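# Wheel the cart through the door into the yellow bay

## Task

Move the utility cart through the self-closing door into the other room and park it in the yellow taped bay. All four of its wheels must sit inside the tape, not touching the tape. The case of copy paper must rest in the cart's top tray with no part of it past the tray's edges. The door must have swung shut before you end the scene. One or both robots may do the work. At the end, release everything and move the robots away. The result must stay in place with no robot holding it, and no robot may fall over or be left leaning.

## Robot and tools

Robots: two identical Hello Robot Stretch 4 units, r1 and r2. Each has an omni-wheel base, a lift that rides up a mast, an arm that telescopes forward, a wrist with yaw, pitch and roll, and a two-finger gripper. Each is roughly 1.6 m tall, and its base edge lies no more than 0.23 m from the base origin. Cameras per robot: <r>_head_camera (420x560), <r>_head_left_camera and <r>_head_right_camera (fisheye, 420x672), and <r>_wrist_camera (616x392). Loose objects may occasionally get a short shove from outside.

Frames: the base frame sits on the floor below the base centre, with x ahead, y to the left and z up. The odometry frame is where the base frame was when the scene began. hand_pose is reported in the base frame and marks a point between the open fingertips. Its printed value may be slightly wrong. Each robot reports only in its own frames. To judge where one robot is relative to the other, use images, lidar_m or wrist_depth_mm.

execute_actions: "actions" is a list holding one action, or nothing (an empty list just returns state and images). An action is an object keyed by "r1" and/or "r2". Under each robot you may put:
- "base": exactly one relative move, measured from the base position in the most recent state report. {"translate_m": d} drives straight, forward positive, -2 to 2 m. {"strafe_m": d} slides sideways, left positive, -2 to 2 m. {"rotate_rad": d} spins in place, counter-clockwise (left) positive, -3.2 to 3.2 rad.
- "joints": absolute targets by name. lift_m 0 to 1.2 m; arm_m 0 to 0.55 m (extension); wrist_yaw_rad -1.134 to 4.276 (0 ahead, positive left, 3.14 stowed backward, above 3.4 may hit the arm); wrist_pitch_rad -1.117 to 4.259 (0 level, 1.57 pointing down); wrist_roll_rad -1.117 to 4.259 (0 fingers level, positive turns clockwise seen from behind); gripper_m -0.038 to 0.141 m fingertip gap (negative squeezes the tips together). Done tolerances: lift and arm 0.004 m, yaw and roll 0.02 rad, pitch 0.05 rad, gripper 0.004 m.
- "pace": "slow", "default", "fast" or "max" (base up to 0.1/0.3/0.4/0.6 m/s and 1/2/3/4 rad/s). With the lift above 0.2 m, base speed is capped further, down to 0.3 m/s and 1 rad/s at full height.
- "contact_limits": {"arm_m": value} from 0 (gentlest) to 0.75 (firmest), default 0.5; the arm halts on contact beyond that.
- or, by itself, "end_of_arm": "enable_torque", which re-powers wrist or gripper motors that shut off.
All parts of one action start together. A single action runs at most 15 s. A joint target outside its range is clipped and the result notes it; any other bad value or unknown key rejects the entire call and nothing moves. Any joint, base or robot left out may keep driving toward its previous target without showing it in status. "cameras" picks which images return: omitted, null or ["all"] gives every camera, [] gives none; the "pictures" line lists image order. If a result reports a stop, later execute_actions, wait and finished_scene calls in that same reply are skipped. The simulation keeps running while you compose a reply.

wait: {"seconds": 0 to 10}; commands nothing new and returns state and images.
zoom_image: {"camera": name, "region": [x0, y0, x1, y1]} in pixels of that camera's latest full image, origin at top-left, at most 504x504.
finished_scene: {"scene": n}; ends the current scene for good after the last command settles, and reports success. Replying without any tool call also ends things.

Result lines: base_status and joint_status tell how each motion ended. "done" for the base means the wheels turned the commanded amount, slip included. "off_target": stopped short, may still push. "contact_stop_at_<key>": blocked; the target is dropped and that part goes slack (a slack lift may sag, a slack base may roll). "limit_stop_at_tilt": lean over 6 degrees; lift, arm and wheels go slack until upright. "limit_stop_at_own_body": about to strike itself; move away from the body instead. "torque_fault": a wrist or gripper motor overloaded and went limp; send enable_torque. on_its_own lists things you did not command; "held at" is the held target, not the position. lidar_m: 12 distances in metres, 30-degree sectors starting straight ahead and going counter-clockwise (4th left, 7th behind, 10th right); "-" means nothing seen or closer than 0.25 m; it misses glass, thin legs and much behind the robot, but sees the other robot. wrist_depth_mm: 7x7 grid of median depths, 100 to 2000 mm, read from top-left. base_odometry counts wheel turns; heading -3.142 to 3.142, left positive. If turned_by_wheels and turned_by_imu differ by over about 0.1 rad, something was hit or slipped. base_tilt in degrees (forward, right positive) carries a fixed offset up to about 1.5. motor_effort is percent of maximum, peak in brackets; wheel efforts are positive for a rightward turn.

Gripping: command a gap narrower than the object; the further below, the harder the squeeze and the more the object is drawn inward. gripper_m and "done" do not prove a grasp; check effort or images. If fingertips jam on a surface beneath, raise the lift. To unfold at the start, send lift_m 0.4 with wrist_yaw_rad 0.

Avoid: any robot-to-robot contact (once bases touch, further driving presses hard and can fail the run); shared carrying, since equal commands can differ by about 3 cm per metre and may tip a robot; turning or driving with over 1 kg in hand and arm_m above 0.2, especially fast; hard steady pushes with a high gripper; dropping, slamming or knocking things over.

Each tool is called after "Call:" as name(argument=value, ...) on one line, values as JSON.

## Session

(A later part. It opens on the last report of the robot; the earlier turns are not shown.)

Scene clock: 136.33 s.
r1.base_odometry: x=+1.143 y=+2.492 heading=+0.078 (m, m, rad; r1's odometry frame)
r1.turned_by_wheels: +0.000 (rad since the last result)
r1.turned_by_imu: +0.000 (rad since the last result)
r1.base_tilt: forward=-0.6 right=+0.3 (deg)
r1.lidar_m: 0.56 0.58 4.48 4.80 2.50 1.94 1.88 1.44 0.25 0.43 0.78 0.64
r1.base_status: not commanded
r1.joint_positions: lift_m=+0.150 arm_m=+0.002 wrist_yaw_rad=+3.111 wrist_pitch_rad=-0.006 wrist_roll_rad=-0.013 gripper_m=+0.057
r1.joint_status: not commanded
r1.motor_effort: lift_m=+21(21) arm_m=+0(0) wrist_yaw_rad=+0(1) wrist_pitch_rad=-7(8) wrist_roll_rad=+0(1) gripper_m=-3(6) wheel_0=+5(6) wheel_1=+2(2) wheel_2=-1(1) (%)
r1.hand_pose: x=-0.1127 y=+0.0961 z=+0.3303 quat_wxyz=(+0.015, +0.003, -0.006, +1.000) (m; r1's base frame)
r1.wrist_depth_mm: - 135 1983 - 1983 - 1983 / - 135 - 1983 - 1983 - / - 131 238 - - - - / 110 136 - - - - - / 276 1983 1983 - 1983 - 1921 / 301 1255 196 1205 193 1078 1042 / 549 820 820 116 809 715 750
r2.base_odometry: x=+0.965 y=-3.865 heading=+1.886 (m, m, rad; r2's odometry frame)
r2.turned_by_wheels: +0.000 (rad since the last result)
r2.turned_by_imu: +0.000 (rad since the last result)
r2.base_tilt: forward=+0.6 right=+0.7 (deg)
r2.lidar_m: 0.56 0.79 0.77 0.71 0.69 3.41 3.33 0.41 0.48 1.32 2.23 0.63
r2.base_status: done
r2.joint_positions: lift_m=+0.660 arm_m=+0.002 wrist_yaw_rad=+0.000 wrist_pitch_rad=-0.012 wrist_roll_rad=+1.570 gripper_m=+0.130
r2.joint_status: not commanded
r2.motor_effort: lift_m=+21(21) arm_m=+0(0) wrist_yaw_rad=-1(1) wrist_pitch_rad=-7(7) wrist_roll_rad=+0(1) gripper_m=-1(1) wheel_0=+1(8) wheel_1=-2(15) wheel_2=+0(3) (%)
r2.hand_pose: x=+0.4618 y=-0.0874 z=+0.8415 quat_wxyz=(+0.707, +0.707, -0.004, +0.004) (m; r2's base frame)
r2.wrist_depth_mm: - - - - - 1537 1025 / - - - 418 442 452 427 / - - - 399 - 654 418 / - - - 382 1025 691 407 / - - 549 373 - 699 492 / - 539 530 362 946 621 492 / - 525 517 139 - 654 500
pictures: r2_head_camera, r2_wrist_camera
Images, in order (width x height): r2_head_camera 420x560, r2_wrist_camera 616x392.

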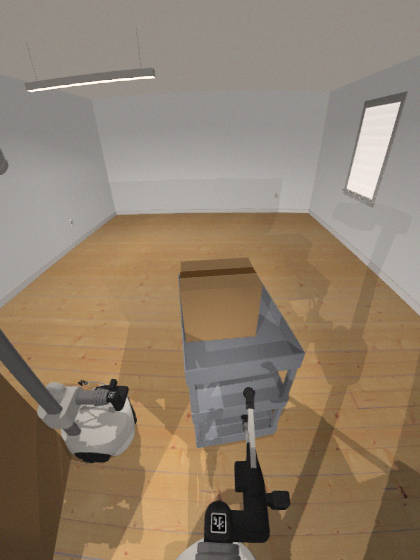

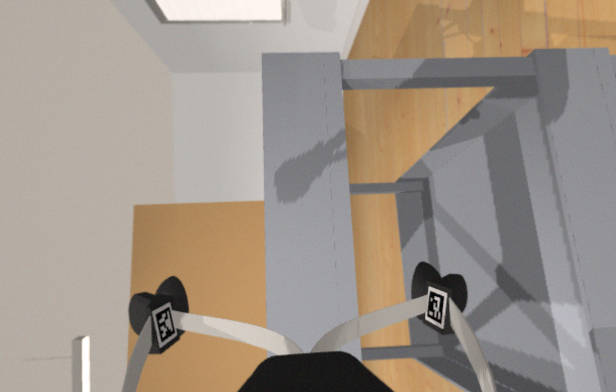

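Call:
execute_actions(actions=[{"r2":{"base":{"translate_m":0.17},"joints":{"lift_m":0.653}}}], cameras=[])

Call:
execute_actions(actions=[{"r2":{"joints":{"gripper_m":0.02}}}], cameras=["r2_wrist_camera"])

Call:
execute_actions(actions=[{"r2":{"base":{"strafe_m":0.15},"pace":"slow"}}], cameras=["r2_head_left_camera","r2_wrist_camera","r1_head_left_camera"])

Scene clock: 142.40 s.
r1.base_odometry: x=+1.143 y=+2.492 heading=+0.078 (m, m, rad; r1's odometry frame)
r1.turned_by_wheels: +0.000 (rad since the last result)
r1.turned_by_imu: +0.000 (rad since the last result)
r1.base_tilt: forward=-0.5 right=+0.1 (deg)
r1.lidar_m: 0.55 0.59 4.49 4.79 2.48 1.93 1.88 1.42 0.25 0.44 0.68 0.63
r1.base_status: not commanded
r1.joint_positions: lift_m=+0.150 arm_m=+0.002 wrist_yaw_rad=+3.111 wrist_pitch_rad=-0.006 wrist_roll_rad=-0.013 gripper_m=+0.057
r1.joint_status: not commanded
r1.motor_effort: lift_m=+21(21) arm_m=+0(0) wrist_yaw_rad=-1(0) wrist_pitch_rad=-8(7) wrist_roll_rad=-1(1) gripper_m=-6(6) wheel_0=+5(5) wheel_1=+2(2) wheel_2=-1(1) (%)
r1.hand_pose: x=-0.1127 y=+0.0961 z=+0.3303 quat_wxyz=(+0.015, +0.003, -0.006, +1.000) (m; r1's base frame)
r1.wrist_depth_mm: - 135 - - - - 1983 / - 135 - - - - - / - 131 238 1983 - - - / 110 136 1983 - - - - / 277 - 1983 1983 1983 - 1921 / 303 1281 196 1229 193 1098 1025 / 549 809 809 116 809 715 759
r2.base_odometry: x=+0.913 y=-3.704 heading=+1.886 (m, m, rad; r2's odometry frame)
r2.turned_by_wheels: +0.000 (rad since the last result)
r2.turned_by_imu: +0.001 (rad since the last result)
r2.base_tilt: forward=+0.6 right=+0.8 (deg)
r2.lidar_m: 0.38 0.40 0.66 0.75 0.74 3.61 3.54 0.56 0.72 1.96 2.24 0.47
r2.base_status: done
r2.joint_positions: lift_m=+0.653 arm_m=+0.002 wrist_yaw_rad=+0.000 wrist_pitch_rad=-0.012 wrist_roll_rad=+1.570 gripper_m=+0.130
r2.joint_status: all done
r2.motor_effort: lift_m=+18(20) arm_m=+0(0) wrist_yaw_rad=-1(1) wrist_pitch_rad=-7(7) wrist_roll_rad=-1(2) gripper_m=+1(1) wheel_0=+3(6) wheel_1=+3(9) wheel_2=-1(7) (%)
r2.hand_pose: x=+0.4618 y=-0.0874 z=+0.8348 quat_wxyz=(+0.707, +0.707, -0.004, +0.004) (m; r2's base frame)
r2.wrist_depth_mm: - - - 239 279 1366 1060 / - - - 229 - 1537 445 / - - - 222 - 609 477 / - - 394 214 820 676 480 / - 379 382 207 229 683 484 / - 364 200 200 201 609 488 / - 359 362 138 473 654 492
pictures: none
No camera images: the call's "cameras" was empty. Leave "cameras" out to get every camera's image.

Scene clock: 144.40 s.
r1.base_odometry: x=+1.143 y=+2.492 heading=+0.078 (m, m, rad; r1's odometry frame)
r1.turned_by_wheels: +0.000 (rad since the last result)
r1.turned_by_imu: +0.000 (rad since the last result)
r1.base_tilt: forward=-0.4 right=+0.3 (deg)
r1.lidar_m: 0.56 0.57 4.48 4.81 2.49 1.93 1.88 1.42 0.25 0.44 0.70 0.62
r1.base_status: not commanded
r1.joint_positions: lift_m=+0.150 arm_m=+0.002 wrist_yaw_rad=+3.111 wrist_pitch_rad=-0.006 wrist_roll_rad=-0.013 gripper_m=+0.057
r1.joint_status: not commanded
r1.motor_effort: lift_m=+21(21) arm_m=+0(0) wrist_yaw_rad=+0(0) wrist_pitch_rad=-8(8) wrist_roll_rad=+0(0) gripper_m=-6(5) wheel_0=+5(5) wheel_1=+2(2) wheel_2=-1(1) (%)
r1.hand_pose: x=-0.1127 y=+0.0961 z=+0.3303 quat_wxyz=(+0.015, +0.003, -0.006, +1.000) (m; r1's base frame)
r1.wrist_depth_mm: - 135 - 1983 - - - / - 135 - 1983 1983 - - / - 131 238 1983 - - - / 110 136 - 1983 - - - / 276 1983 - - 1983 - 1921 / 303 1255 196 1205 193 1078 1042 / 549 809 820 116 820 715 759
r2.base_odometry: x=+0.913 y=-3.704 heading=+1.886 (m, m, rad; r2's odometry frame)
r2.turned_by_wheels: +0.000 (rad since the last result)
r2.turned_by_imu: +0.000 (rad since the last result)
r2.base_tilt: forward=+0.6 right=+0.8 (deg)
r2.lidar_m: 0.38 0.38 0.67 0.75 0.74 3.61 3.55 0.55 0.73 1.97 2.21 0.42
r2.base_status: not commanded
r2.joint_positions: lift_m=+0.653 arm_m=+0.002 wrist_yaw_rad=+0.001 wrist_pitch_rad=+0.003 wrist_roll_rad=+1.571 gripper_m=+0.021
r2.joint_status: all done
r2.on_its_own: wrist_pitch_rad is at rest, and its effort (-48) is outside its rest range (-23 to +23)
r2.motor_effort: lift_m=+24(24) arm_m=+0(0) wrist_yaw_rad=-3(12) wrist_pitch_rad=-48(47) wrist_roll_rad=-2(2) gripper_m=-29(31) wheel_0=+2(3) wheel_1=+3(3) wheel_2=+1(1) (%)
r2.hand_pose: x=+0.4619 y=-0.0872 z=+0.8302 quat_wxyz=(+0.707, +0.707, +0.001, -0.001) (m; r2's base frame)
r2.wrist_depth_mm: - - 224 224 - 1336 691 / - - 215 216 - 1430 427 / - - 208 207 - 603 455 / - - 201 200 820 640 455 / 362 366 194 193 809 640 459 / 349 353 185 186 189 580 466 / 343 342 180 181 759 654 469
pictures: r2_wrist_camera
Images, in order (width x height): r2_wrist_camera 616x392.

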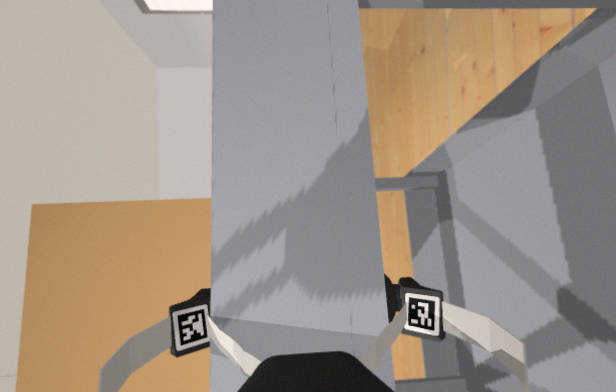

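Scene clock: 147.03 s.
r1.base_odometry: x=+1.143 y=+2.492 heading=+0.078 (m, m, rad; r1's odometry frame)
r1.turned_by_wheels: +0.000 (rad since the last result)
r1.turned_by_imu: +0.000 (rad since the last result)
r1.base_tilt: forward=-0.4 right=+0.3 (deg)
r1.lidar_m: 0.45 0.50 0.76 4.80 2.46 1.92 1.88 1.46 0.25 0.47 0.55 0.59
r1.base_status: not commanded
r1.joint_positions: lift_m=+0.150 arm_m=+0.002 wrist_yaw_rad=+3.111 wrist_pitch_rad=-0.006 wrist_roll_rad=-0.013 gripper_m=+0.057
r1.joint_status: not commanded
r1.motor_effort: lift_m=+21(21) arm_m=+0(0) wrist_yaw_rad=+0(1) wrist_pitch_rad=-8(8) wrist_roll_rad=+0(0) gripper_m=-6(5) wheel_0=+5(5) wheel_1=+2(2) wheel_2=-1(1) (%)
r1.hand_pose: x=-0.1127 y=+0.0961 z=+0.3303 quat_wxyz=(+0.015, +0.003, -0.006, +1.000) (m; r1's base frame)
r1.wrist_depth_mm: - 136 - - - 1983 1983 / - 135 - - - - - / - 131 238 1983 - - - / 110 136 1983 1983 1983 - - / 276 1983 - - 1983 - 1921 / 303 1281 196 1229 193 1098 1042 / 549 820 809 116 820 715 750
r2.base_odometry: x=+0.770 y=-3.750 heading=+1.885 (m, m, rad; r2's odometry frame)
r2.turned_by_wheels: -0.001 (rad since the last result)
r2.turned_by_imu: -0.001 (rad since the last result)
r2.base_tilt: forward=+0.6 right=+0.8 (deg)
r2.lidar_m: 0.40 0.42 0.54 0.61 0.61 0.71 3.53 0.63 0.72 1.96 2.36 0.41
r2.base_status: done
r2.joint_positions: lift_m=+0.653 arm_m=+0.002 wrist_yaw_rad=-0.009 wrist_pitch_rad=+0.000 wrist_roll_rad=+1.568 gripper_m=+0.021
r2.joint_status: not commanded
r2.on_its_own: wrist_yaw_rad is at rest, and its effort (+26) is outside its rest range (-13 to +13); wrist_pitch_rad is at rest, and its effort (-40) is outside its rest range (-23 to +23)
r2.motor_effort: lift_m=+24(24) arm_m=+0(0) wrist_yaw_rad=+26(32) wrist_pitch_rad=-40(48) wrist_roll_rad=+5(5) gripper_m=-27(29) wheel_0=-8(12) wheel_1=+2(7) wheel_2=-4(6) (%)
r2.hand_pose: x=+0.4610 y=-0.0901 z=+0.8310 quat_wxyz=(+0.708, +0.706, -0.003, -0.003) (m; r2's base frame)
r2.wrist_depth_mm: - - 185 188 - 1430 413 / - - 186 187 1921 603 462 / - - 185 186 788 634 459 / 353 355 184 186 809 640 462 / 353 359 183 185 798 640 466 / 355 359 182 185 186 559 469 / 357 359 181 183 - 603 466
pictures: r1_head_left_camera, r2_head_left_camera, r2_wrist_camera
Images, in order (width x height): r1_head_left_camera 420x672, r2_head_left_camera 420x672, r2_wrist_camera 616x392.

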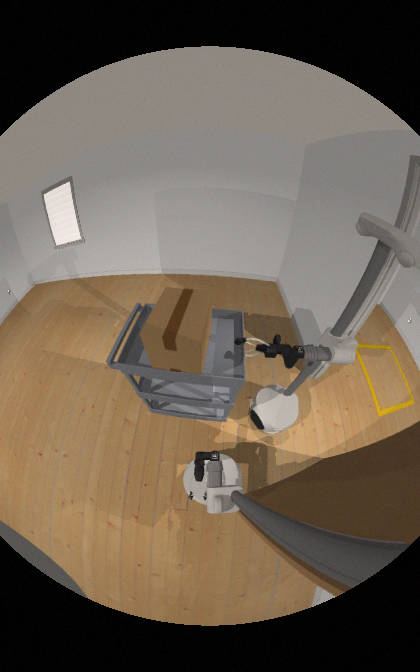

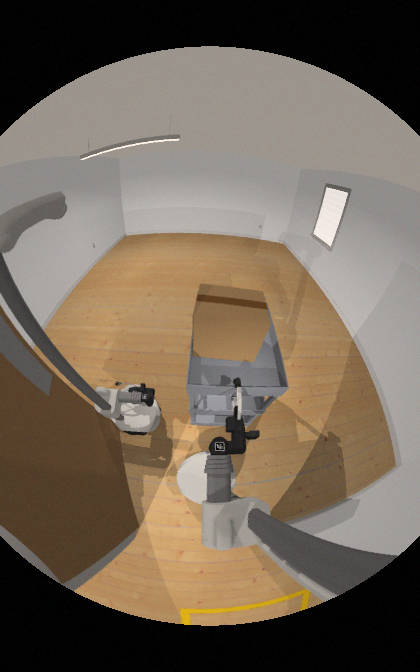

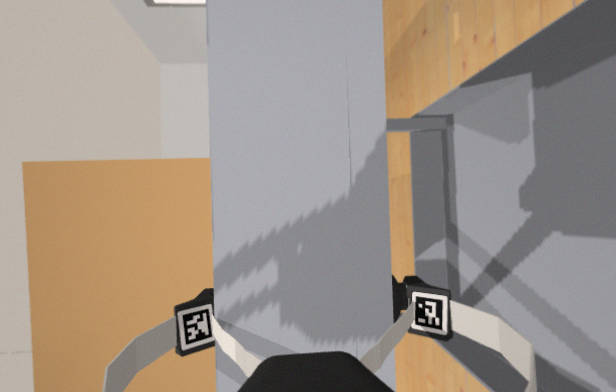

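Call:
execute_actions(actions=[{"r2":{"base":{"strafe_m":0.17},"joints":{"lift_m":0.642},"pace":"slow"}}], cameras=[])

Call:
execute_actions(actions=[{"r2":{"base":{"translate_m":-0.6},"pace":"slow"}}], cameras=["r2_head_left_camera","r1_head_left_camera"])

Scene clock: 152.37 s.
r1.base_odometry: x=+1.143 y=+2.492 heading=+0.078 (m, m, rad; r1's odometry frame)
r1.turned_by_wheels: +0.000 (rad since the last result)
r1.turned_by_imu: +0.000 (rad since the last result)
r1.base_tilt: forward=-0.4 right=+0.3 (deg)
r1.lidar_m: 0.30 0.37 0.80 4.80 2.46 1.93 1.88 1.43 0.25 0.45 0.44 0.48
r1.base_status: not commanded
r1.joint_positions: lift_m=+0.150 arm_m=+0.002 wrist_yaw_rad=+3.111 wrist_pitch_rad=-0.006 wrist_roll_rad=-0.013 gripper_m=+0.057
r1.joint_status: not commanded
r1.motor_effort: lift_m=+21(21) arm_m=+0(0) wrist_yaw_rad=+0(0) wrist_pitch_rad=-7(8) wrist_roll_rad=+0(1) gripper_m=-5(6) wheel_0=+6(6) wheel_1=+2(2) wheel_2=-1(1) (%)
r1.hand_pose: x=-0.1127 y=+0.0961 z=+0.3303 quat_wxyz=(+0.015, +0.003, -0.006, +1.000) (m; r1's base frame)
r1.wrist_depth_mm: - 135 1983 - 1983 1983 1983 / - 136 - - - - - / - 131 238 1983 - 1983 - / 110 136 - - - - - / 274 - 1983 1983 - 1983 1921 / 303 1281 196 1229 193 1098 1042 / 549 809 809 116 820 715 750
r2.base_odometry: x=+0.609 y=-3.802 heading=+1.885 (m, m, rad; r2's odometry frame)
r2.turned_by_wheels: -0.001 (rad since the last result)
r2.turned_by_imu: -0.001 (rad since the last result)
r2.base_tilt: forward=+0.6 right=+0.8 (deg)
r2.lidar_m: 0.38 0.43 0.44 0.45 0.45 0.52 3.53 0.75 0.75 1.93 2.53 0.40
r2.base_status: done
r2.joint_positions: lift_m=+0.642 arm_m=+0.002 wrist_yaw_rad=-0.009 wrist_pitch_rad=-0.009 wrist_roll_rad=+1.568 gripper_m=+0.021
r2.joint_status: all done
r2.on_its_own: wrist_yaw_rad is at rest, and its effort (+26) is outside its rest range (-13 to +13)
r2.motor_effort: lift_m=+17(22) arm_m=+0(0) wrist_yaw_rad=+26(34) wrist_pitch_rad=-13(40) wrist_roll_rad=+7(5) gripper_m=-25(27) wheel_0=-7(15) wheel_1=+3(7) wheel_2=-4(1) (%)
r2.hand_pose: x=+0.4610 y=-0.0901 z=+0.8232 quat_wxyz=(+0.708, +0.706, -0.007, +0.000) (m; r2's base frame)
r2.wrist_depth_mm: - - 144 146 150 597 455 / - - 150 152 741 647 459 / 324 329 156 157 768 647 459 / 342 342 162 163 778 647 462 / 359 362 169 170 788 654 466 / 382 377 176 177 181 554 473 / - 172 182 181 - 1576 442
pictures: none
No camera images: the call's "cameras" was empty. Leave "cameras" out to get every camera's image.

Scene clock: 159.67 s.
r1.base_odometry: x=+1.143 y=+2.492 heading=+0.078 (m, m, rad; r1's odometry frame)
r1.turned_by_wheels: +0.000 (rad since the last result)
r1.turned_by_imu: +0.000 (rad since the last result)
r1.base_tilt: forward=-0.4 right=+0.4 (deg)
r1.lidar_m: 0.26 3.08 4.50 4.80 2.48 1.92 1.89 1.45 0.25 0.45 0.37 0.27
r1.base_status: not commanded
r1.joint_positions: lift_m=+0.150 arm_m=+0.002 wrist_yaw_rad=+3.111 wrist_pitch_rad=-0.006 wrist_roll_rad=-0.013 gripper_m=+0.057
r1.joint_status: not commanded
r1.motor_effort: lift_m=+21(21) arm_m=+0(0) wrist_yaw_rad=+0(0) wrist_pitch_rad=-8(8) wrist_roll_rad=+0(0) gripper_m=-3(5) wheel_0=+5(5) wheel_1=+2(2) wheel_2=-1(1) (%)
r1.hand_pose: x=-0.1127 y=+0.0961 z=+0.3303 quat_wxyz=(+0.015, +0.003, -0.006, +1.000) (m; r1's base frame)
r1.wrist_depth_mm: - 135 1983 - 1983 - 1983 / - 135 1983 - 1983 - 1983 / - 131 238 - 1983 - - / 110 136 - - 1983 - - / 276 - 1983 1983 - - 1863 / 303 1255 196 1229 194 1098 1042 / 549 809 820 116 820 715 750
r2.base_odometry: x=+0.794 y=-4.373 heading=+1.885 (m, m, rad; r2's odometry frame)
r2.turned_by_wheels: +0.000 (rad since the last result)
r2.turned_by_imu: +0.003 (rad since the last result)
r2.base_tilt: forward=+0.6 right=+0.8 (deg)
r2.lidar_m: 0.40 0.43 0.34 0.34 2.44 2.97 2.87 2.97 2.54 0.51 2.55 0.42
r2.base_status: done
r2.joint_positions: lift_m=+0.642 arm_m=+0.002 wrist_yaw_rad=+0.007 wrist_pitch_rad=-0.008 wrist_roll_rad=+1.575 gripper_m=+0.021
r2.joint_status: not commanded
r2.on_its_own: wrist_yaw_rad is at rest, and its effort (-19) is outside its rest range (-13 to +13); wrist_roll_rad is at rest, and its effort (-15) is outside its rest range (-13 to +13)
r2.motor_effort: lift_m=+19(19) arm_m=+0(0) wrist_yaw_rad=-19(26) wrist_pitch_rad=-18(18) wrist_roll_rad=-15(13) gripper_m=-27(27) wheel_0=-1(12) wheel_1=-3(6) wheel_2=+5(15) (%)
r2.hand_pose: x=+0.4624 y=-0.0855 z=+0.8227 quat_wxyz=(+0.706, +0.708, +0.000, +0.005) (m; r2's base frame)
r2.wrist_depth_mm: - - 188 191 - 1464 404 / - - 187 189 - 585 452 / - - 186 187 798 634 455 / 355 359 184 186 788 661 462 / 353 362 183 185 778 654 462 / 355 359 182 183 185 585 469 / 355 173 180 181 - 559 469
pictures: r1_head_left_camera, r2_head_left_camera
Images, in order (width x height): r1_head_left_camera 420x672, r2_head_left_camera 420x672.

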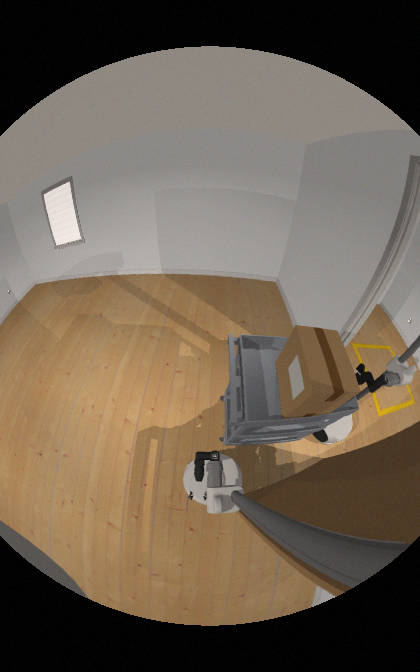

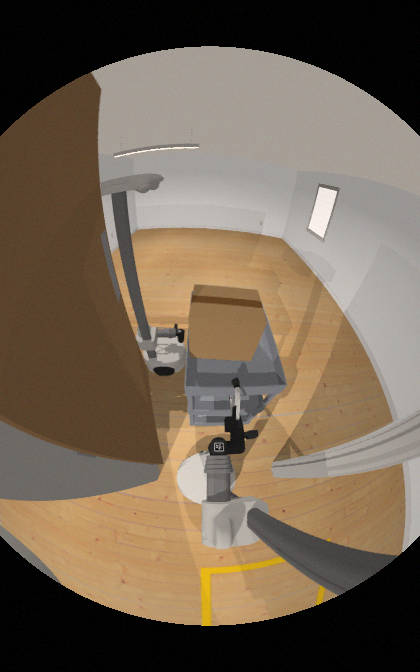

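Call:
execute_actions(actions=[{"r2":{"base":{"translate_m":-1.25}}}], cameras=["r2_head_left_camera","r2_head_right_camera"])

Scene clock: 166.70 s.
r1.base_odometry: x=+1.143 y=+2.492 heading=+0.078 (m, m, rad; r1's odometry frame)
r1.turned_by_wheels: +0.000 (rad since the last result)
r1.turned_by_imu: +0.000 (rad since the last result)
r1.base_tilt: forward=-0.4 right=+0.4 (deg)
r1.lidar_m: 2.88 3.07 4.46 4.80 2.48 1.93 1.88 1.44 0.25 0.44 1.31 1.58
r1.base_status: not commanded
r1.joint_positions: lift_m=+0.150 arm_m=+0.002 wrist_yaw_rad=+3.111 wrist_pitch_rad=-0.006 wrist_roll_rad=-0.013 gripper_m=+0.057
r1.joint_status: not commanded
r1.motor_effort: lift_m=+21(21) arm_m=+0(0) wrist_yaw_rad=+0(0) wrist_pitch_rad=-8(8) wrist_roll_rad=+0(1) gripper_m=-6(3) wheel_0=+5(5) wheel_1=+2(2) wheel_2=-1(1) (%)
r1.hand_pose: x=-0.1127 y=+0.0961 z=+0.3303 quat_wxyz=(+0.015, +0.003, -0.006, +1.000) (m; r1's base frame)
r1.wrist_depth_mm: - 135 1983 - - - 1983 / - 135 - 1983 1983 1983 - / - 131 238 - - 1983 - / 110 136 - - - - 1983 / 276 - - 1983 1983 1983 1921 / 303 1281 196 1229 193 1098 1042 / 549 809 809 116 820 715 759
r2.base_odometry: x=+1.180 y=-5.562 heading=+1.885 (m, m, rad; r2's odometry frame)
r2.turned_by_wheels: +0.000 (rad since the last result)
r2.turned_by_imu: +0.006 (rad since the last result)
r2.base_tilt: forward=+0.6 right=+0.8 (deg)
r2.lidar_m: 0.34 0.36 1.69 2.27 2.31 1.70 1.61 1.68 2.30 2.47 1.69 0.45
r2.base_status: done
r2.joint_positions: lift_m=+0.642 arm_m=+0.003 wrist_yaw_rad=+0.005 wrist_pitch_rad=-0.008 wrist_roll_rad=+1.575 gripper_m=+0.021
r2.joint_status: not commanded
r2.on_its_own: wrist_yaw_rad is at rest, and its effort (-16) is outside its rest range (-13 to +13)
r2.motor_effort: lift_m=+19(19) arm_m=-1(1) wrist_yaw_rad=-16(29) wrist_pitch_rad=-17(17) wrist_roll_rad=-12(14) gripper_m=-27(34) wheel_0=+0(4) wheel_1=-1(9) wheel_2=+1(19) (%)
r2.hand_pose: x=+0.4624 y=-0.0859 z=+0.8228 quat_wxyz=(+0.706, +0.709, -0.001, +0.005) (m; r2's base frame)
r2.wrist_depth_mm: 917 946 264 258 285 290 297 / - - 245 239 - 1430 410 / - - 228 224 - 580 459 / - - 213 211 - 627 462 / - 375 199 200 831 654 466 / 357 359 186 187 187 591 473 / 340 174 177 179 1025 640 473
pictures: r2_head_left_camera, r2_head_right_camera
Images, in order (width x height): r2_head_left_camera 420x672, r2_head_right_camera 420x672.

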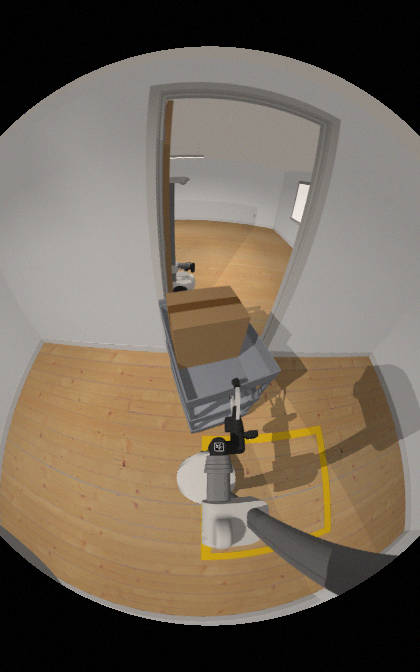

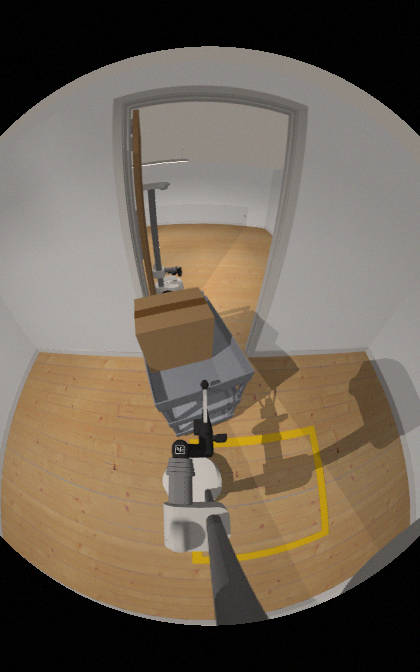

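Call:
execute_actions(actions=[{"r2":{"base":{"rotate_rad":0.35},"pace":"slow"}}], cameras=[])

Call:
execute_actions(actions=[{"r1":{"base":{"strafe_m":0.4}},"r2":{"base":{"strafe_m":-0.2},"pace":"slow"}}], cameras=[])

Call:
execute_actions(actions=[{"r2":{"base":{"rotate_rad":0.25},"pace":"slow"}}], cameras=["r2_head_left_camera"])

Call:
execute_actions(actions=[{"r2":{"base":{"translate_m":-0.95}}}], cameras=["r2_head_left_camera","r2_head_right_camera","r2_head_camera"])

Scene clock: 174.13 s.
r1.base_odometry: x=+1.143 y=+2.492 heading=+0.078 (m, m, rad; r1's odometry frame)
r1.turned_by_wheels: +0.000 (rad since the last result)
r1.turned_by_imu: +0.000 (rad since the last result)
r1.base_tilt: forward=-0.4 right=+0.2 (deg)
r1.lidar_m: 2.87 3.07 4.51 4.80 2.49 1.93 1.88 1.45 0.25 0.47 1.32 1.59
r1.base_status: not commanded
r1.joint_positions: lift_m=+0.150 arm_m=+0.002 wrist_yaw_rad=+3.111 wrist_pitch_rad=-0.006 wrist_roll_rad=-0.013 gripper_m=+0.057
r1.joint_status: not commanded
r1.motor_effort: lift_m=+21(21) arm_m=+0(0) wrist_yaw_rad=+0(0) wrist_pitch_rad=-8(7) wrist_roll_rad=+1(0) gripper_m=-6(4) wheel_0=+5(5) wheel_1=+2(2) wheel_2=-1(1) (%)
r1.hand_pose: x=-0.1127 y=+0.0961 z=+0.3303 quat_wxyz=(+0.015, +0.003, -0.006, +1.000) (m; r1's base frame)
r1.wrist_depth_mm: - 135 - - - - 1983 / - 135 - - - 1983 - / - 131 238 1983 - 1983 - / 110 136 1983 - - - 1983 / 276 - - 1983 - - 1921 / 303 1255 196 1229 193 1098 1042 / 549 809 809 116 820 715 759
r2.base_odometry: x=+1.180 y=-5.562 heading=+2.234 (m, m, rad; r2's odometry frame)
r2.turned_by_wheels: +0.349 (rad since the last result)
r2.turned_by_imu: +0.345 (rad since the last result)
r2.base_tilt: forward=+0.6 right=+0.8 (deg)
r2.lidar_m: 0.41 1.44 2.28 2.29 1.82 1.59 1.63 2.01 2.46 2.09 1.30 0.41
r2.base_status: done
r2.joint_positions: lift_m=+0.642 arm_m=+0.003 wrist_yaw_rad=-0.005 wrist_pitch_rad=-0.010 wrist_roll_rad=+1.567 gripper_m=+0.021
r2.joint_status: not commanded
r2.on_its_own: wrist_yaw_rad is at rest, and its effort (+16) is outside its rest range (-13 to +13)
r2.motor_effort: lift_m=+19(19) arm_m=-1(1) wrist_yaw_rad=+16(64) wrist_pitch_rad=-12(17) wrist_roll_rad=+9(16) gripper_m=-25(27) wheel_0=-7(17) wheel_1=-4(10) wheel_2=-4(20) (%)
r2.hand_pose: x=+0.4615 y=-0.0890 z=+0.8232 quat_wxyz=(+0.708, +0.706, -0.005, +0.001) (m; r2's base frame)
r2.wrist_depth_mm: - - 156 158 - 640 449 / - - 160 161 715 640 455 / 336 334 163 165 759 654 466 / 342 345 167 170 768 654 462 / 357 357 172 174 788 661 462 / 370 373 177 179 182 585 469 / 1042 173 180 181 1138 1205 452
pictures: none
No camera images: the call's "cameras" was empty. Leave "cameras" out to get every camera's image.

Scene clock: 177.30 s.
r1.base_odometry: x=+1.112 y=+2.891 heading=+0.078 (m, m, rad; r1's odometry frame)
r1.turned_by_wheels: +0.000 (rad since the last result)
r1.turned_by_imu: +0.001 (rad since the last result)
r1.base_tilt: forward=-0.4 right=+0.4 (deg)
r1.lidar_m: 2.90 3.12 4.50 4.41 2.43 1.90 1.84 1.87 1.45 0.62 0.58 2.21
r1.base_status: done
r1.joint_positions: lift_m=+0.150 arm_m=+0.002 wrist_yaw_rad=+3.111 wrist_pitch_rad=-0.006 wrist_roll_rad=-0.013 gripper_m=+0.057
r1.joint_status: not commanded
r1.motor_effort: lift_m=+21(21) arm_m=+0(0) wrist_yaw_rad=-1(1) wrist_pitch_rad=-8(7) wrist_roll_rad=+0(0) gripper_m=-2(1) wheel_0=-4(12) wheel_1=+0(10) wheel_2=+0(2) (%)
r1.hand_pose: x=-0.1127 y=+0.0961 z=+0.3303 quat_wxyz=(+0.015, +0.003, -0.006, +1.000) (m; r1's base frame)
r1.wrist_depth_mm: - 135 1983 1983 1983 1983 1983 / - 135 1983 1983 1983 1983 1983 / - 131 238 1983 - 1983 1983 / 110 136 1983 1983 1983 1983 - / 1863 1983 1983 1983 1983 1921 1921 / 1255 1255 196 1205 193 1098 1042 / 866 820 820 117 820 715 759
r2.base_odometry: x=+1.338 y=-5.439 heading=+2.234 (m, m, rad; r2's odometry frame)
r2.turned_by_wheels: +0.000 (rad since the last result)
r2.turned_by_imu: +0.002 (rad since the last result)
r2.base_tilt: forward=+0.6 right=+0.8 (deg)
r2.lidar_m: 0.39 0.41 2.47 2.47 1.87 1.68 1.70 2.08 2.28 1.99 1.23 0.42
r2.base_status: done
r2.joint_positions: lift_m=+0.642 arm_m=+0.003 wrist_yaw_rad=+0.009 wrist_pitch_rad=-0.009 wrist_roll_rad=+1.574 gripper_m=+0.021
r2.joint_status: not commanded
r2.on_its_own: wrist_yaw_rad is at rest, and its effort (-28) is outside its rest range (-13 to +13)
r2.motor_effort: lift_m=+19(19) arm_m=-1(1) wrist_yaw_rad=-28(30) wrist_pitch_rad=-15(16) wrist_roll_rad=-11(12) gripper_m=-28(28) wheel_0=+7(12) wheel_1=-3(6) wheel_2=+2(7) (%)
r2.hand_pose: x=+0.4628 y=-0.0847 z=+0.8229 quat_wxyz=(+0.706, +0.708, +0.000, +0.006) (m; r2's base frame)
r2.wrist_depth_mm: - - 197 200 - 1464 410 / - - 193 195 - 580 442 / - - 189 191 820 640 455 / 359 359 186 189 820 647 459 / 355 357 183 184 798 647 466 / 351 353 180 181 183 580 466 / 345 174 177 178 904 603 473
pictures: none
No camera images: the call's "cameras" was empty. Leave "cameras" out to get every camera's image.

Scene clock: 178.60 s.
r1.base_odometry: x=+1.112 y=+2.891 heading=+0.078 (m, m, rad; r1's odometry frame)
r1.turned_by_wheels: +0.000 (rad since the last result)
r1.turned_by_imu: +0.000 (rad since the last result)
r1.base_tilt: forward=-0.6 right=+0.2 (deg)
r1.lidar_m: 2.90 3.09 4.50 4.42 2.45 1.88 1.84 1.87 1.43 1.00 0.77 2.21
r1.base_status: not commanded
r1.joint_positions: lift_m=+0.150 arm_m=+0.002 wrist_yaw_rad=+3.111 wrist_pitch_rad=-0.006 wrist_roll_rad=-0.013 gripper_m=+0.057
r1.joint_status: not commanded
r1.motor_effort: lift_m=+21(21) arm_m=+0(0) wrist_yaw_rad=+1(0) wrist_pitch_rad=-7(8) wrist_roll_rad=+0(1) gripper_m=-6(0) wheel_0=-4(4) wheel_1=+0(0) wheel_2=+0(0) (%)
r1.hand_pose: x=-0.1127 y=+0.0961 z=+0.3303 quat_wxyz=(+0.015, +0.003, -0.006, +1.000) (m; r1's base frame)
r1.wrist_depth_mm: - 135 1983 1983 1983 1983 1983 / - 135 1983 1983 1983 1983 1983 / - 131 238 1983 1983 1983 1983 / 110 136 1983 1983 - 1921 1983 / 1863 1983 1983 1983 1983 1983 1921 / 1281 1255 196 1229 193 1098 1042 / 866 820 809 116 809 715 759
r2.base_odometry: x=+1.338 y=-5.439 heading=+2.483 (m, m, rad; r2's odometry frame)
r2.turned_by_wheels: +0.249 (rad since the last result)
r2.turned_by_imu: +0.246 (rad since the last result)
r2.base_tilt: forward=+0.6 right=+0.8 (deg)
r2.lidar_m: 0.41 1.70 2.46 2.24 1.73 1.67 1.80 2.33 2.28 1.51 1.17 0.39
r2.base_status: done
r2.joint_positions: lift_m=+0.642 arm_m=+0.003 wrist_yaw_rad=-0.008 wrist_pitch_rad=-0.009 wrist_roll_rad=+1.568 gripper_m=+0.021
r2.joint_status: not commanded
r2.on_its_own: wrist_yaw_rad is at rest, and its effort (+23) is outside its rest range (-13 to +13)
r2.motor_effort: lift_m=+19(19) arm_m=-1(1) wrist_yaw_rad=+23(48) wrist_pitch_rad=-13(15) wrist_roll_rad=+5(14) gripper_m=-26(28) wheel_0=-8(15) wheel_1=-3(5) wheel_2=-7(13) (%)
r2.hand_pose: x=+0.4612 y=-0.0898 z=+0.8231 quat_wxyz=(+0.708, +0.706, -0.006, +0.000) (m; r2's base frame)
r2.wrist_depth_mm: 1397 1308 146 147 151 603 455 / 1205 1229 151 153 741 647 452 / 325 330 156 159 768 640 462 / 342 342 163 164 788 661 459 / 359 359 169 171 788 654 466 / 384 375 176 178 181 554 469 / 1281 172 182 181 1397 1430 439
pictures: r2_head_left_camera
Images, in order (width x height): r2_head_left_camera 420x672.

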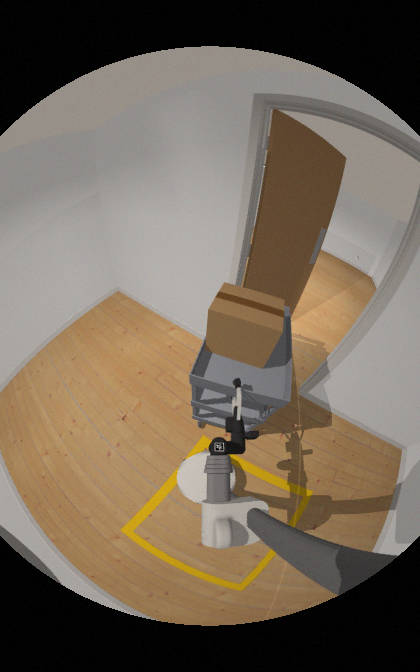

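Scene clock: 183.27 s.
r1.base_odometry: x=+1.112 y=+2.891 heading=+0.078 (m, m, rad; r1's odometry frame)
r1.turned_by_wheels: +0.000 (rad since the last result)
r1.turned_by_imu: +0.000 (rad since the last result)
r1.base_tilt: forward=-0.5 right=+0.2 (deg)
r1.lidar_m: 2.91 3.10 4.49 4.41 2.43 1.90 1.85 1.86 1.43 1.41 1.43 2.21
r1.base_status: not commanded
r1.joint_positions: lift_m=+0.150 arm_m=+0.002 wrist_yaw_rad=+3.111 wrist_pitch_rad=-0.006 wrist_roll_rad=-0.013 gripper_m=+0.057
r1.joint_status: not commanded
r1.motor_effort: lift_m=+21(21) arm_m=-1(0) wrist_yaw_rad=-1(1) wrist_pitch_rad=-7(8) wrist_roll_rad=-1(0) gripper_m=-5(6) wheel_0=-4(4) wheel_1=+0(0) wheel_2=+0(0) (%)
r1.hand_pose: x=-0.1127 y=+0.0961 z=+0.3303 quat_wxyz=(+0.015, +0.003, -0.006, +1.000) (m; r1's base frame)
r1.wrist_depth_mm: - 135 1921 1983 - 1983 1983 / - 135 1983 1983 1983 1983 1983 / - 131 237 1983 1983 1983 1983 / 110 136 1983 1983 1983 1983 1983 / 1863 1983 1921 1921 1983 1983 1983 / 1255 1255 196 1205 193 1098 1042 / 866 809 809 116 809 715 759
r2.base_odometry: x=+2.089 y=-6.020 heading=+2.482 (m, m, rad; r2's odometry frame)
r2.turned_by_wheels: +0.000 (rad since the last result)
r2.turned_by_imu: +0.003 (rad since the last result)
r2.base_tilt: forward=+0.6 right=+0.8 (deg)
r2.lidar_m: 0.33 0.36 2.84 1.23 0.93 0.89 0.96 1.39 1.75 1.87 1.95 0.44
r2.base_status: done
r2.joint_positions: lift_m=+0.642 arm_m=+0.003 wrist_yaw_rad=+0.004 wrist_pitch_rad=-0.008 wrist_roll_rad=+1.575 gripper_m=+0.021
r2.joint_status: not commanded
r2.on_its_own: wrist_roll_rad is at rest, and its effort (-15) is outside its rest range (-13 to +13)
r2.motor_effort: lift_m=+19(19) arm_m=-1(1) wrist_yaw_rad=-12(23) wrist_pitch_rad=-17(20) wrist_roll_rad=-15(15) gripper_m=-27(28) wheel_0=-1(13) wheel_1=-2(9) wheel_2=+1(14) (%)
r2.hand_pose: x=+0.4623 y=-0.0863 z=+0.8227 quat_wxyz=(+0.706, +0.709, -0.002, +0.004) (m; r2's base frame)
r2.wrist_depth_mm: 1576 1661 247 243 1756 1336 353 / 1708 1756 232 229 1921 1499 418 / 1808 1863 220 218 1983 585 455 / 1921 1921 206 206 1983 647 459 / 370 370 196 196 820 654 462 / 357 357 186 187 187 580 466 / 342 173 178 180 - 634 473
pictures: r2_head_camera, r2_head_left_camera, r2_head_right_camera
Images, in order (width x height): r2_head_camera 420x560, r2_head_left_camera 420x672, r2_head_right_camera 420x672.

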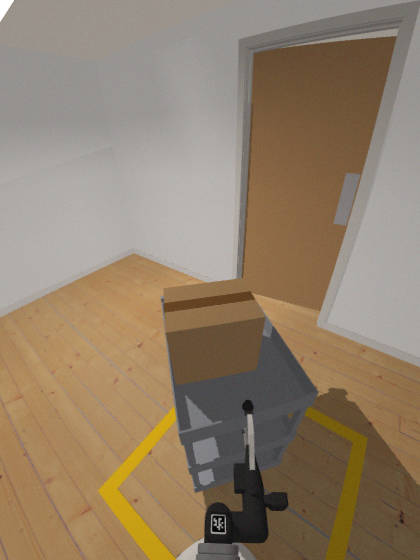

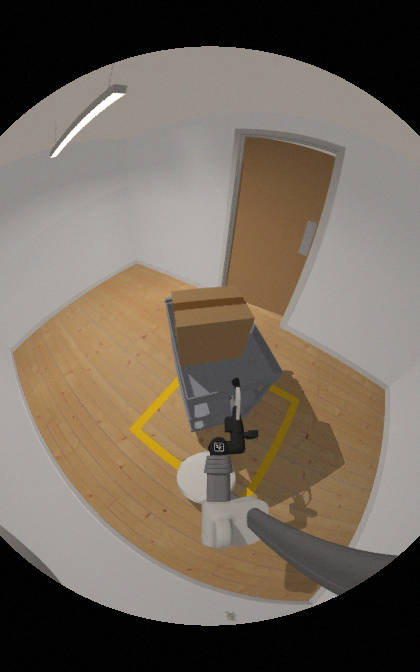

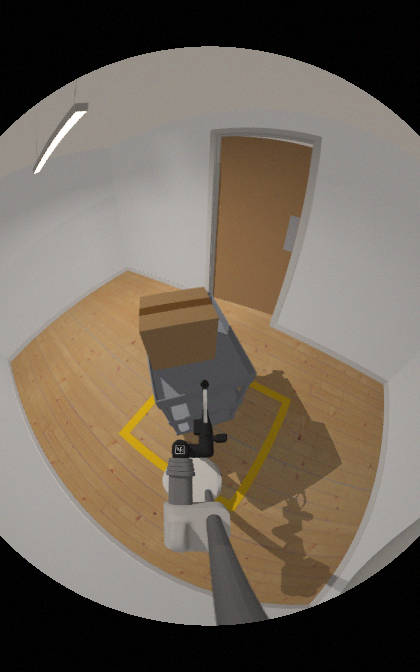

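Call:
execute_actions(actions=[{"r2":{"base":{"strafe_m":-0.17},"pace":"slow"}}], cameras=[])

Call:
execute_actions(actions=[{"r2":{"base":{"translate_m":-0.17},"pace":"slow"}}], cameras=["r2_head_left_camera"])

Call:
execute_actions(actions=[{"r2":{"joints":{"gripper_m":0.14,"lift_m":0.655}}}], cameras=[])

Call:
execute_actions(actions=[{"r2":{"base":{"translate_m":-0.5},"pace":"fast"}}], cameras=["r2_head_left_camera","r2_head_right_camera","r2_head_camera"])

Scene clock: 192.23 s.
r1.base_odometry: x=+1.112 y=+2.891 heading=+0.078 (m, m, rad; r1's odometry frame)
r1.turned_by_wheels: +0.000 (rad since the last result)
r1.turned_by_imu: +0.000 (rad since the last result)
r1.base_tilt: forward=-0.5 right=+0.2 (deg)
r1.lidar_m: 2.92 3.11 4.51 4.41 2.44 1.90 1.83 1.85 1.43 1.41 1.50 2.21
r1.base_status: not commanded
r1.joint_positions: lift_m=+0.150 arm_m=+0.002 wrist_yaw_rad=+3.111 wrist_pitch_rad=-0.006 wrist_roll_rad=-0.013 gripper_m=+0.057
r1.joint_status: not commanded
r1.motor_effort: lift_m=+21(21) arm_m=+0(0) wrist_yaw_rad=+0(0) wrist_pitch_rad=-8(8) wrist_roll_rad=+0(0) gripper_m=-3(6) wheel_0=-4(4) wheel_1=+0(0) wheel_2=+0(0) (%)
r1.hand_pose: x=-0.1127 y=+0.0961 z=+0.3303 quat_wxyz=(+0.015, +0.003, -0.006, +1.000) (m; r1's base frame)
r1.wrist_depth_mm: - 136 1983 1983 1983 1983 1983 / - 135 1983 - 1983 1983 - / - 131 237 1983 1983 1983 1983 / 110 136 1983 1983 1983 1983 1983 / 1808 1983 1983 - 1983 1983 1863 / 1255 1281 196 1205 193 1098 1042 / 866 820 820 116 820 715 759
r2.base_odometry: x=+2.193 y=-5.886 heading=+2.483 (m, m, rad; r2's odometry frame)
r2.turned_by_wheels: +0.001 (rad since the last result)
r2.turned_by_imu: +0.002 (rad since the last result)
r2.base_tilt: forward=+0.6 right=+0.8 (deg)
r2.lidar_m: 0.31 0.32 3.12 1.34 1.03 0.98 1.05 1.57 1.61 1.73 1.86 0.49
r2.base_status: done
r2.joint_positions: lift_m=+0.642 arm_m=+0.003 wrist_yaw_rad=+0.007 wrist_pitch_rad=-0.008 wrist_roll_rad=+1.574 gripper_m=+0.021
r2.joint_status: not commanded
r2.on_its_own: wrist_yaw_rad is at rest, and its effort (-21) is outside its rest range (-13 to +13)
r2.motor_effort: lift_m=+19(19) arm_m=-1(1) wrist_yaw_rad=-21(40) wrist_pitch_rad=-17(16) wrist_roll_rad=-11(15) gripper_m=-27(29) wheel_0=+7(17) wheel_1=-2(6) wheel_2=+2(6) (%)
r2.hand_pose: x=+0.4626 y=-0.0854 z=+0.8227 quat_wxyz=(+0.706, +0.708, +0.000, +0.005) (m; r2's base frame)
r2.wrist_depth_mm: 1366 1336 1430 1366 1397 1397 1060 / 1499 1576 1576 290 336 1308 384 / 1618 1708 1708 254 1808 1499 436 / 1863 1863 237 229 1983 580 462 / 1921 1921 214 206 - 654 466 / 379 366 189 189 187 591 473 / 338 173 175 177 - 634 477
pictures: none
No camera images: the call's "cameras" was empty. Leave "cameras" out to get every camera's image.

Scene clock: 195.23 s.
r1.base_odometry: x=+1.112 y=+2.891 heading=+0.078 (m, m, rad; r1's odometry frame)
r1.turned_by_wheels: +0.000 (rad since the last result)
r1.turned_by_imu: +0.000 (rad since the last result)
r1.base_tilt: forward=-0.4 right=+0.1 (deg)
r1.lidar_m: 2.90 3.11 4.49 4.40 2.45 1.90 1.85 1.86 1.44 1.39 1.49 2.22
r1.base_status: not commanded
r1.joint_positions: lift_m=+0.150 arm_m=+0.002 wrist_yaw_rad=+3.111 wrist_pitch_rad=-0.006 wrist_roll_rad=-0.013 gripper_m=+0.057
r1.joint_status: not commanded
r1.motor_effort: lift_m=+21(21) arm_m=+0(0) wrist_yaw_rad=-1(0) wrist_pitch_rad=-8(8) wrist_roll_rad=-1(0) gripper_m=-5(6) wheel_0=-4(4) wheel_1=+0(0) wheel_2=+0(0) (%)
r1.hand_pose: x=-0.1127 y=+0.0961 z=+0.3303 quat_wxyz=(+0.015, +0.003, -0.006, +1.000) (m; r1's base frame)
r1.wrist_depth_mm: - 136 1983 1983 1983 1983 1983 / - 135 1983 1983 1983 1921 1983 / - 131 237 1983 1983 - 1983 / 110 136 1983 1983 1983 - 1983 / 1863 1983 1983 1983 1983 1983 1921 / 1255 1255 196 1205 193 1098 1042 / 866 809 820 116 809 723 750
r2.base_odometry: x=+2.327 y=-5.990 heading=+2.482 (m, m, rad; r2's odometry frame)
r2.turned_by_wheels: -0.001 (rad since the last result)
r2.turned_by_imu: +0.000 (rad since the last result)
r2.base_tilt: forward=+0.6 right=+0.8 (deg)
r2.lidar_m: 0.33 0.32 2.68 1.16 0.87 0.84 0.89 1.32 1.52 1.63 2.01 0.45
r2.base_status: done
r2.joint_positions: lift_m=+0.642 arm_m=+0.003 wrist_yaw_rad=-0.002 wrist_pitch_rad=-0.009 wrist_roll_rad=+1.571 gripper_m=+0.021
r2.joint_status: not commanded
r2.motor_effort: lift_m=+19(19) arm_m=-1(1) wrist_yaw_rad=+5(34) wrist_pitch_rad=-16(17) wrist_roll_rad=-3(11) gripper_m=-28(31) wheel_0=-7(7) wheel_1=-5(5) wheel_2=+3(12) (%)
r2.hand_pose: x=+0.4618 y=-0.0880 z=+0.8228 quat_wxyz=(+0.707, +0.707, -0.004, +0.002) (m; r2's base frame)
r2.wrist_depth_mm: 1464 1499 1537 300 310 315 320 / 1708 1618 1576 267 1808 1397 399 / 1708 1808 251 243 1921 1537 445 / 1921 - 227 221 - 603 466 / - 389 208 204 809 647 469 / 366 362 187 188 187 585 469 / 340 173 175 178 - 668 473
pictures: r2_head_left_camera
Images, in order (width x height): r2_head_left_camera 420x672.

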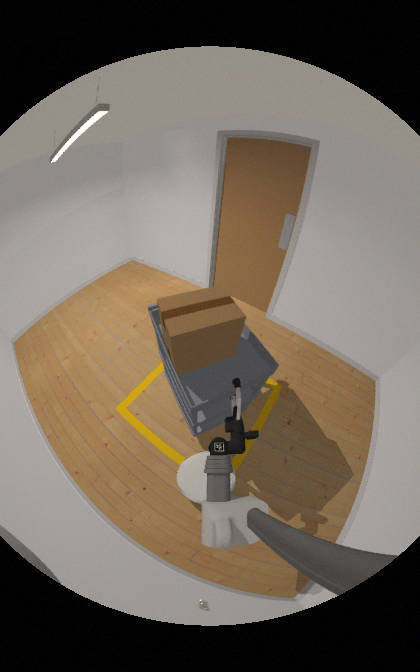

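Scene clock: 197.40 s.
r1.base_odometry: x=+1.112 y=+2.891 heading=+0.078 (m, m, rad; r1's odometry frame)
r1.turned_by_wheels: +0.000 (rad since the last result)
r1.turned_by_imu: +0.000 (rad since the last result)
r1.base_tilt: forward=-0.4 right=+0.2 (deg)
r1.lidar_m: 2.91 3.11 4.47 4.40 2.46 1.90 1.85 1.87 1.45 1.40 1.51 2.21
r1.base_status: not commanded
r1.joint_positions: lift_m=+0.150 arm_m=+0.002 wrist_yaw_rad=+3.111 wrist_pitch_rad=-0.006 wrist_roll_rad=-0.013 gripper_m=+0.057
r1.joint_status: not commanded
r1.motor_effort: lift_m=+21(21) arm_m=+0(0) wrist_yaw_rad=+0(1) wrist_pitch_rad=-7(8) wrist_roll_rad=-1(1) gripper_m=-5(8) wheel_0=-4(4) wheel_1=+0(0) wheel_2=+0(0) (%)
r1.hand_pose: x=-0.1127 y=+0.0961 z=+0.3303 quat_wxyz=(+0.015, +0.003, -0.006, +1.000) (m; r1's base frame)
r1.wrist_depth_mm: - 135 1983 1983 1983 1983 1983 / - 136 1983 - 1983 1983 1983 / - 131 238 1983 - 1983 1983 / 110 136 1983 1983 1983 - 1983 / 1863 1983 1983 1983 1983 - 1921 / 1281 1281 196 1229 193 1078 1042 / 866 809 820 116 820 715 759
r2.base_odometry: x=+2.327 y=-5.990 heading=+2.482 (m, m, rad; r2's odometry frame)
r2.turned_by_wheels: +0.000 (rad since the last result)
r2.turned_by_imu: +0.000 (rad since the last result)
r2.base_tilt: forward=+0.7 right=+0.8 (deg)
r2.lidar_m: 0.34 0.32 2.70 1.15 0.87 0.84 0.89 1.32 1.52 1.61 1.99 0.46
r2.base_status: not commanded
r2.joint_positions: lift_m=+0.655 arm_m=+0.003 wrist_yaw_rad=+0.000 wrist_pitch_rad=-0.011 wrist_roll_rad=+1.570 gripper_m=+0.140
r2.joint_status: all done
r2.motor_effort: lift_m=+24(31) arm_m=-1(1) wrist_yaw_rad=+0(19) wrist_pitch_rad=-9(48) wrist_roll_rad=+0(6) gripper_m=-1(28) wheel_0=-4(7) wheel_1=-4(5) wheel_2=-3(3) (%)
r2.hand_pose: x=+0.4619 y=-0.0875 z=+0.8360 quat_wxyz=(+0.707, +0.707, -0.004, +0.004) (m; r2's base frame)
r2.wrist_depth_mm: 1464 1499 1576 314 1499 1308 332 / 1661 1661 1756 281 1808 1430 413 / 1808 1808 1756 255 1921 1537 455 / 1983 - - 232 - 609 484 / - 399 397 213 768 683 484 / - 210 202 198 202 574 484 / 357 343 349 142 188 661 488
pictures: none
No camera images: the call's "cameras" was empty. Leave "cameras" out to get every camera's image.

Scene clock: 199.97 s.
r1.base_odometry: x=+1.112 y=+2.891 heading=+0.078 (m, m, rad; r1's odometry frame)
r1.turned_by_wheels: +0.000 (rad since the last result)
r1.turned_by_imu: +0.000 (rad since the last result)
r1.base_tilt: forward=-0.5 right=+0.4 (deg)
r1.lidar_m: 2.91 3.12 4.51 4.40 2.44 1.90 1.85 1.86 1.43 1.40 1.52 2.21
r1.base_status: not commanded
r1.joint_positions: lift_m=+0.150 arm_m=+0.002 wrist_yaw_rad=+3.111 wrist_pitch_rad=-0.006 wrist_roll_rad=-0.013 gripper_m=+0.057
r1.joint_status: not commanded
r1.motor_effort: lift_m=+21(21) arm_m=+0(0) wrist_yaw_rad=-1(1) wrist_pitch_rad=-7(7) wrist_roll_rad=+0(0) gripper_m=-5(5) wheel_0=-4(4) wheel_1=+0(0) wheel_2=+0(0) (%)
r1.hand_pose: x=-0.1127 y=+0.0961 z=+0.3303 quat_wxyz=(+0.015, +0.003, -0.006, +1.000) (m; r1's base frame)
r1.wrist_depth_mm: - 135 1983 1983 1983 1983 1983 / - 135 - 1983 1983 1983 1983 / - 131 238 1983 1983 1983 1983 / 110 136 - 1983 1983 1983 1983 / 1863 1983 1983 1983 1983 1983 1921 / 1255 1281 196 1229 193 1098 1042 / 866 820 820 116 809 715 750
r2.base_odometry: x=+2.722 y=-6.297 heading=+2.482 (m, m, rad; r2's odometry frame)
r2.turned_by_wheels: -0.001 (rad since the last result)
r2.turned_by_imu: +0.000 (rad since the last result)
r2.base_tilt: forward=+0.6 right=+0.8 (deg)
r2.lidar_m: 0.83 1.37 1.40 0.60 0.45 0.43 0.47 0.67 1.24 1.33 1.92 1.05
r2.base_status: done
r2.joint_positions: lift_m=+0.655 arm_m=+0.003 wrist_yaw_rad=+0.000 wrist_pitch_rad=-0.011 wrist_roll_rad=+1.570 gripper_m=+0.140
r2.joint_status: not commanded
r2.motor_effort: lift_m=+24(24) arm_m=-1(1) wrist_yaw_rad=-1(0) wrist_pitch_rad=-9(10) wrist_roll_rad=-2(2) gripper_m=-1(0) wheel_0=-4(9) wheel_1=-3(10) wheel_2=-1(13) (%)
r2.hand_pose: x=+0.4620 y=-0.0874 z=+0.8361 quat_wxyz=(+0.707, +0.707, -0.004, +0.004) (m; r2's base frame)
r2.wrist_depth_mm: 1808 1983 1863 1808 1921 1464 1060 / 1921 - - - - 1537 1042 / - - - - - 1366 904 / - - - - 1138 1078 904 / - - 878 699 1205 707 917 / - 211 809 634 1042 621 878 / - - 778 141 1118 1025 1008
pictures: r2_head_camera, r2_head_left_camera, r2_head_right_camera
Images, in order (width x height): r2_head_camera 420x560, r2_head_left_camera 420x672, r2_head_right_camera 420x672.

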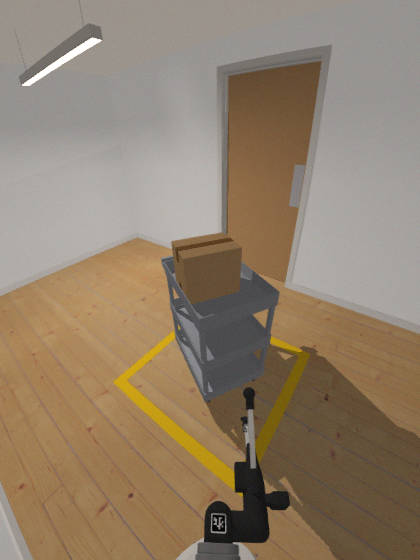

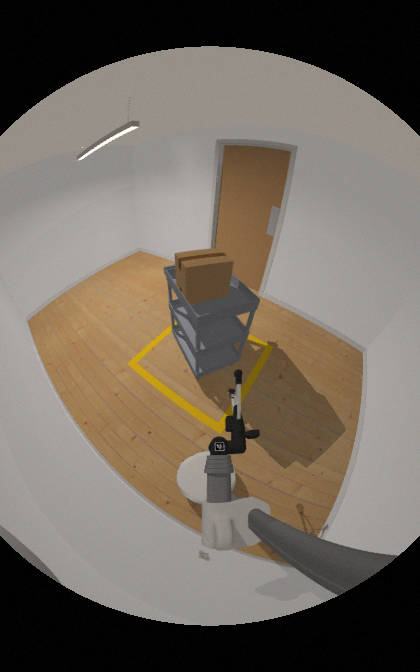

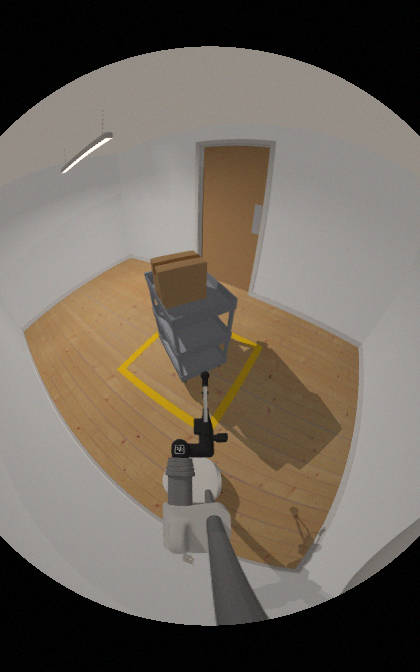

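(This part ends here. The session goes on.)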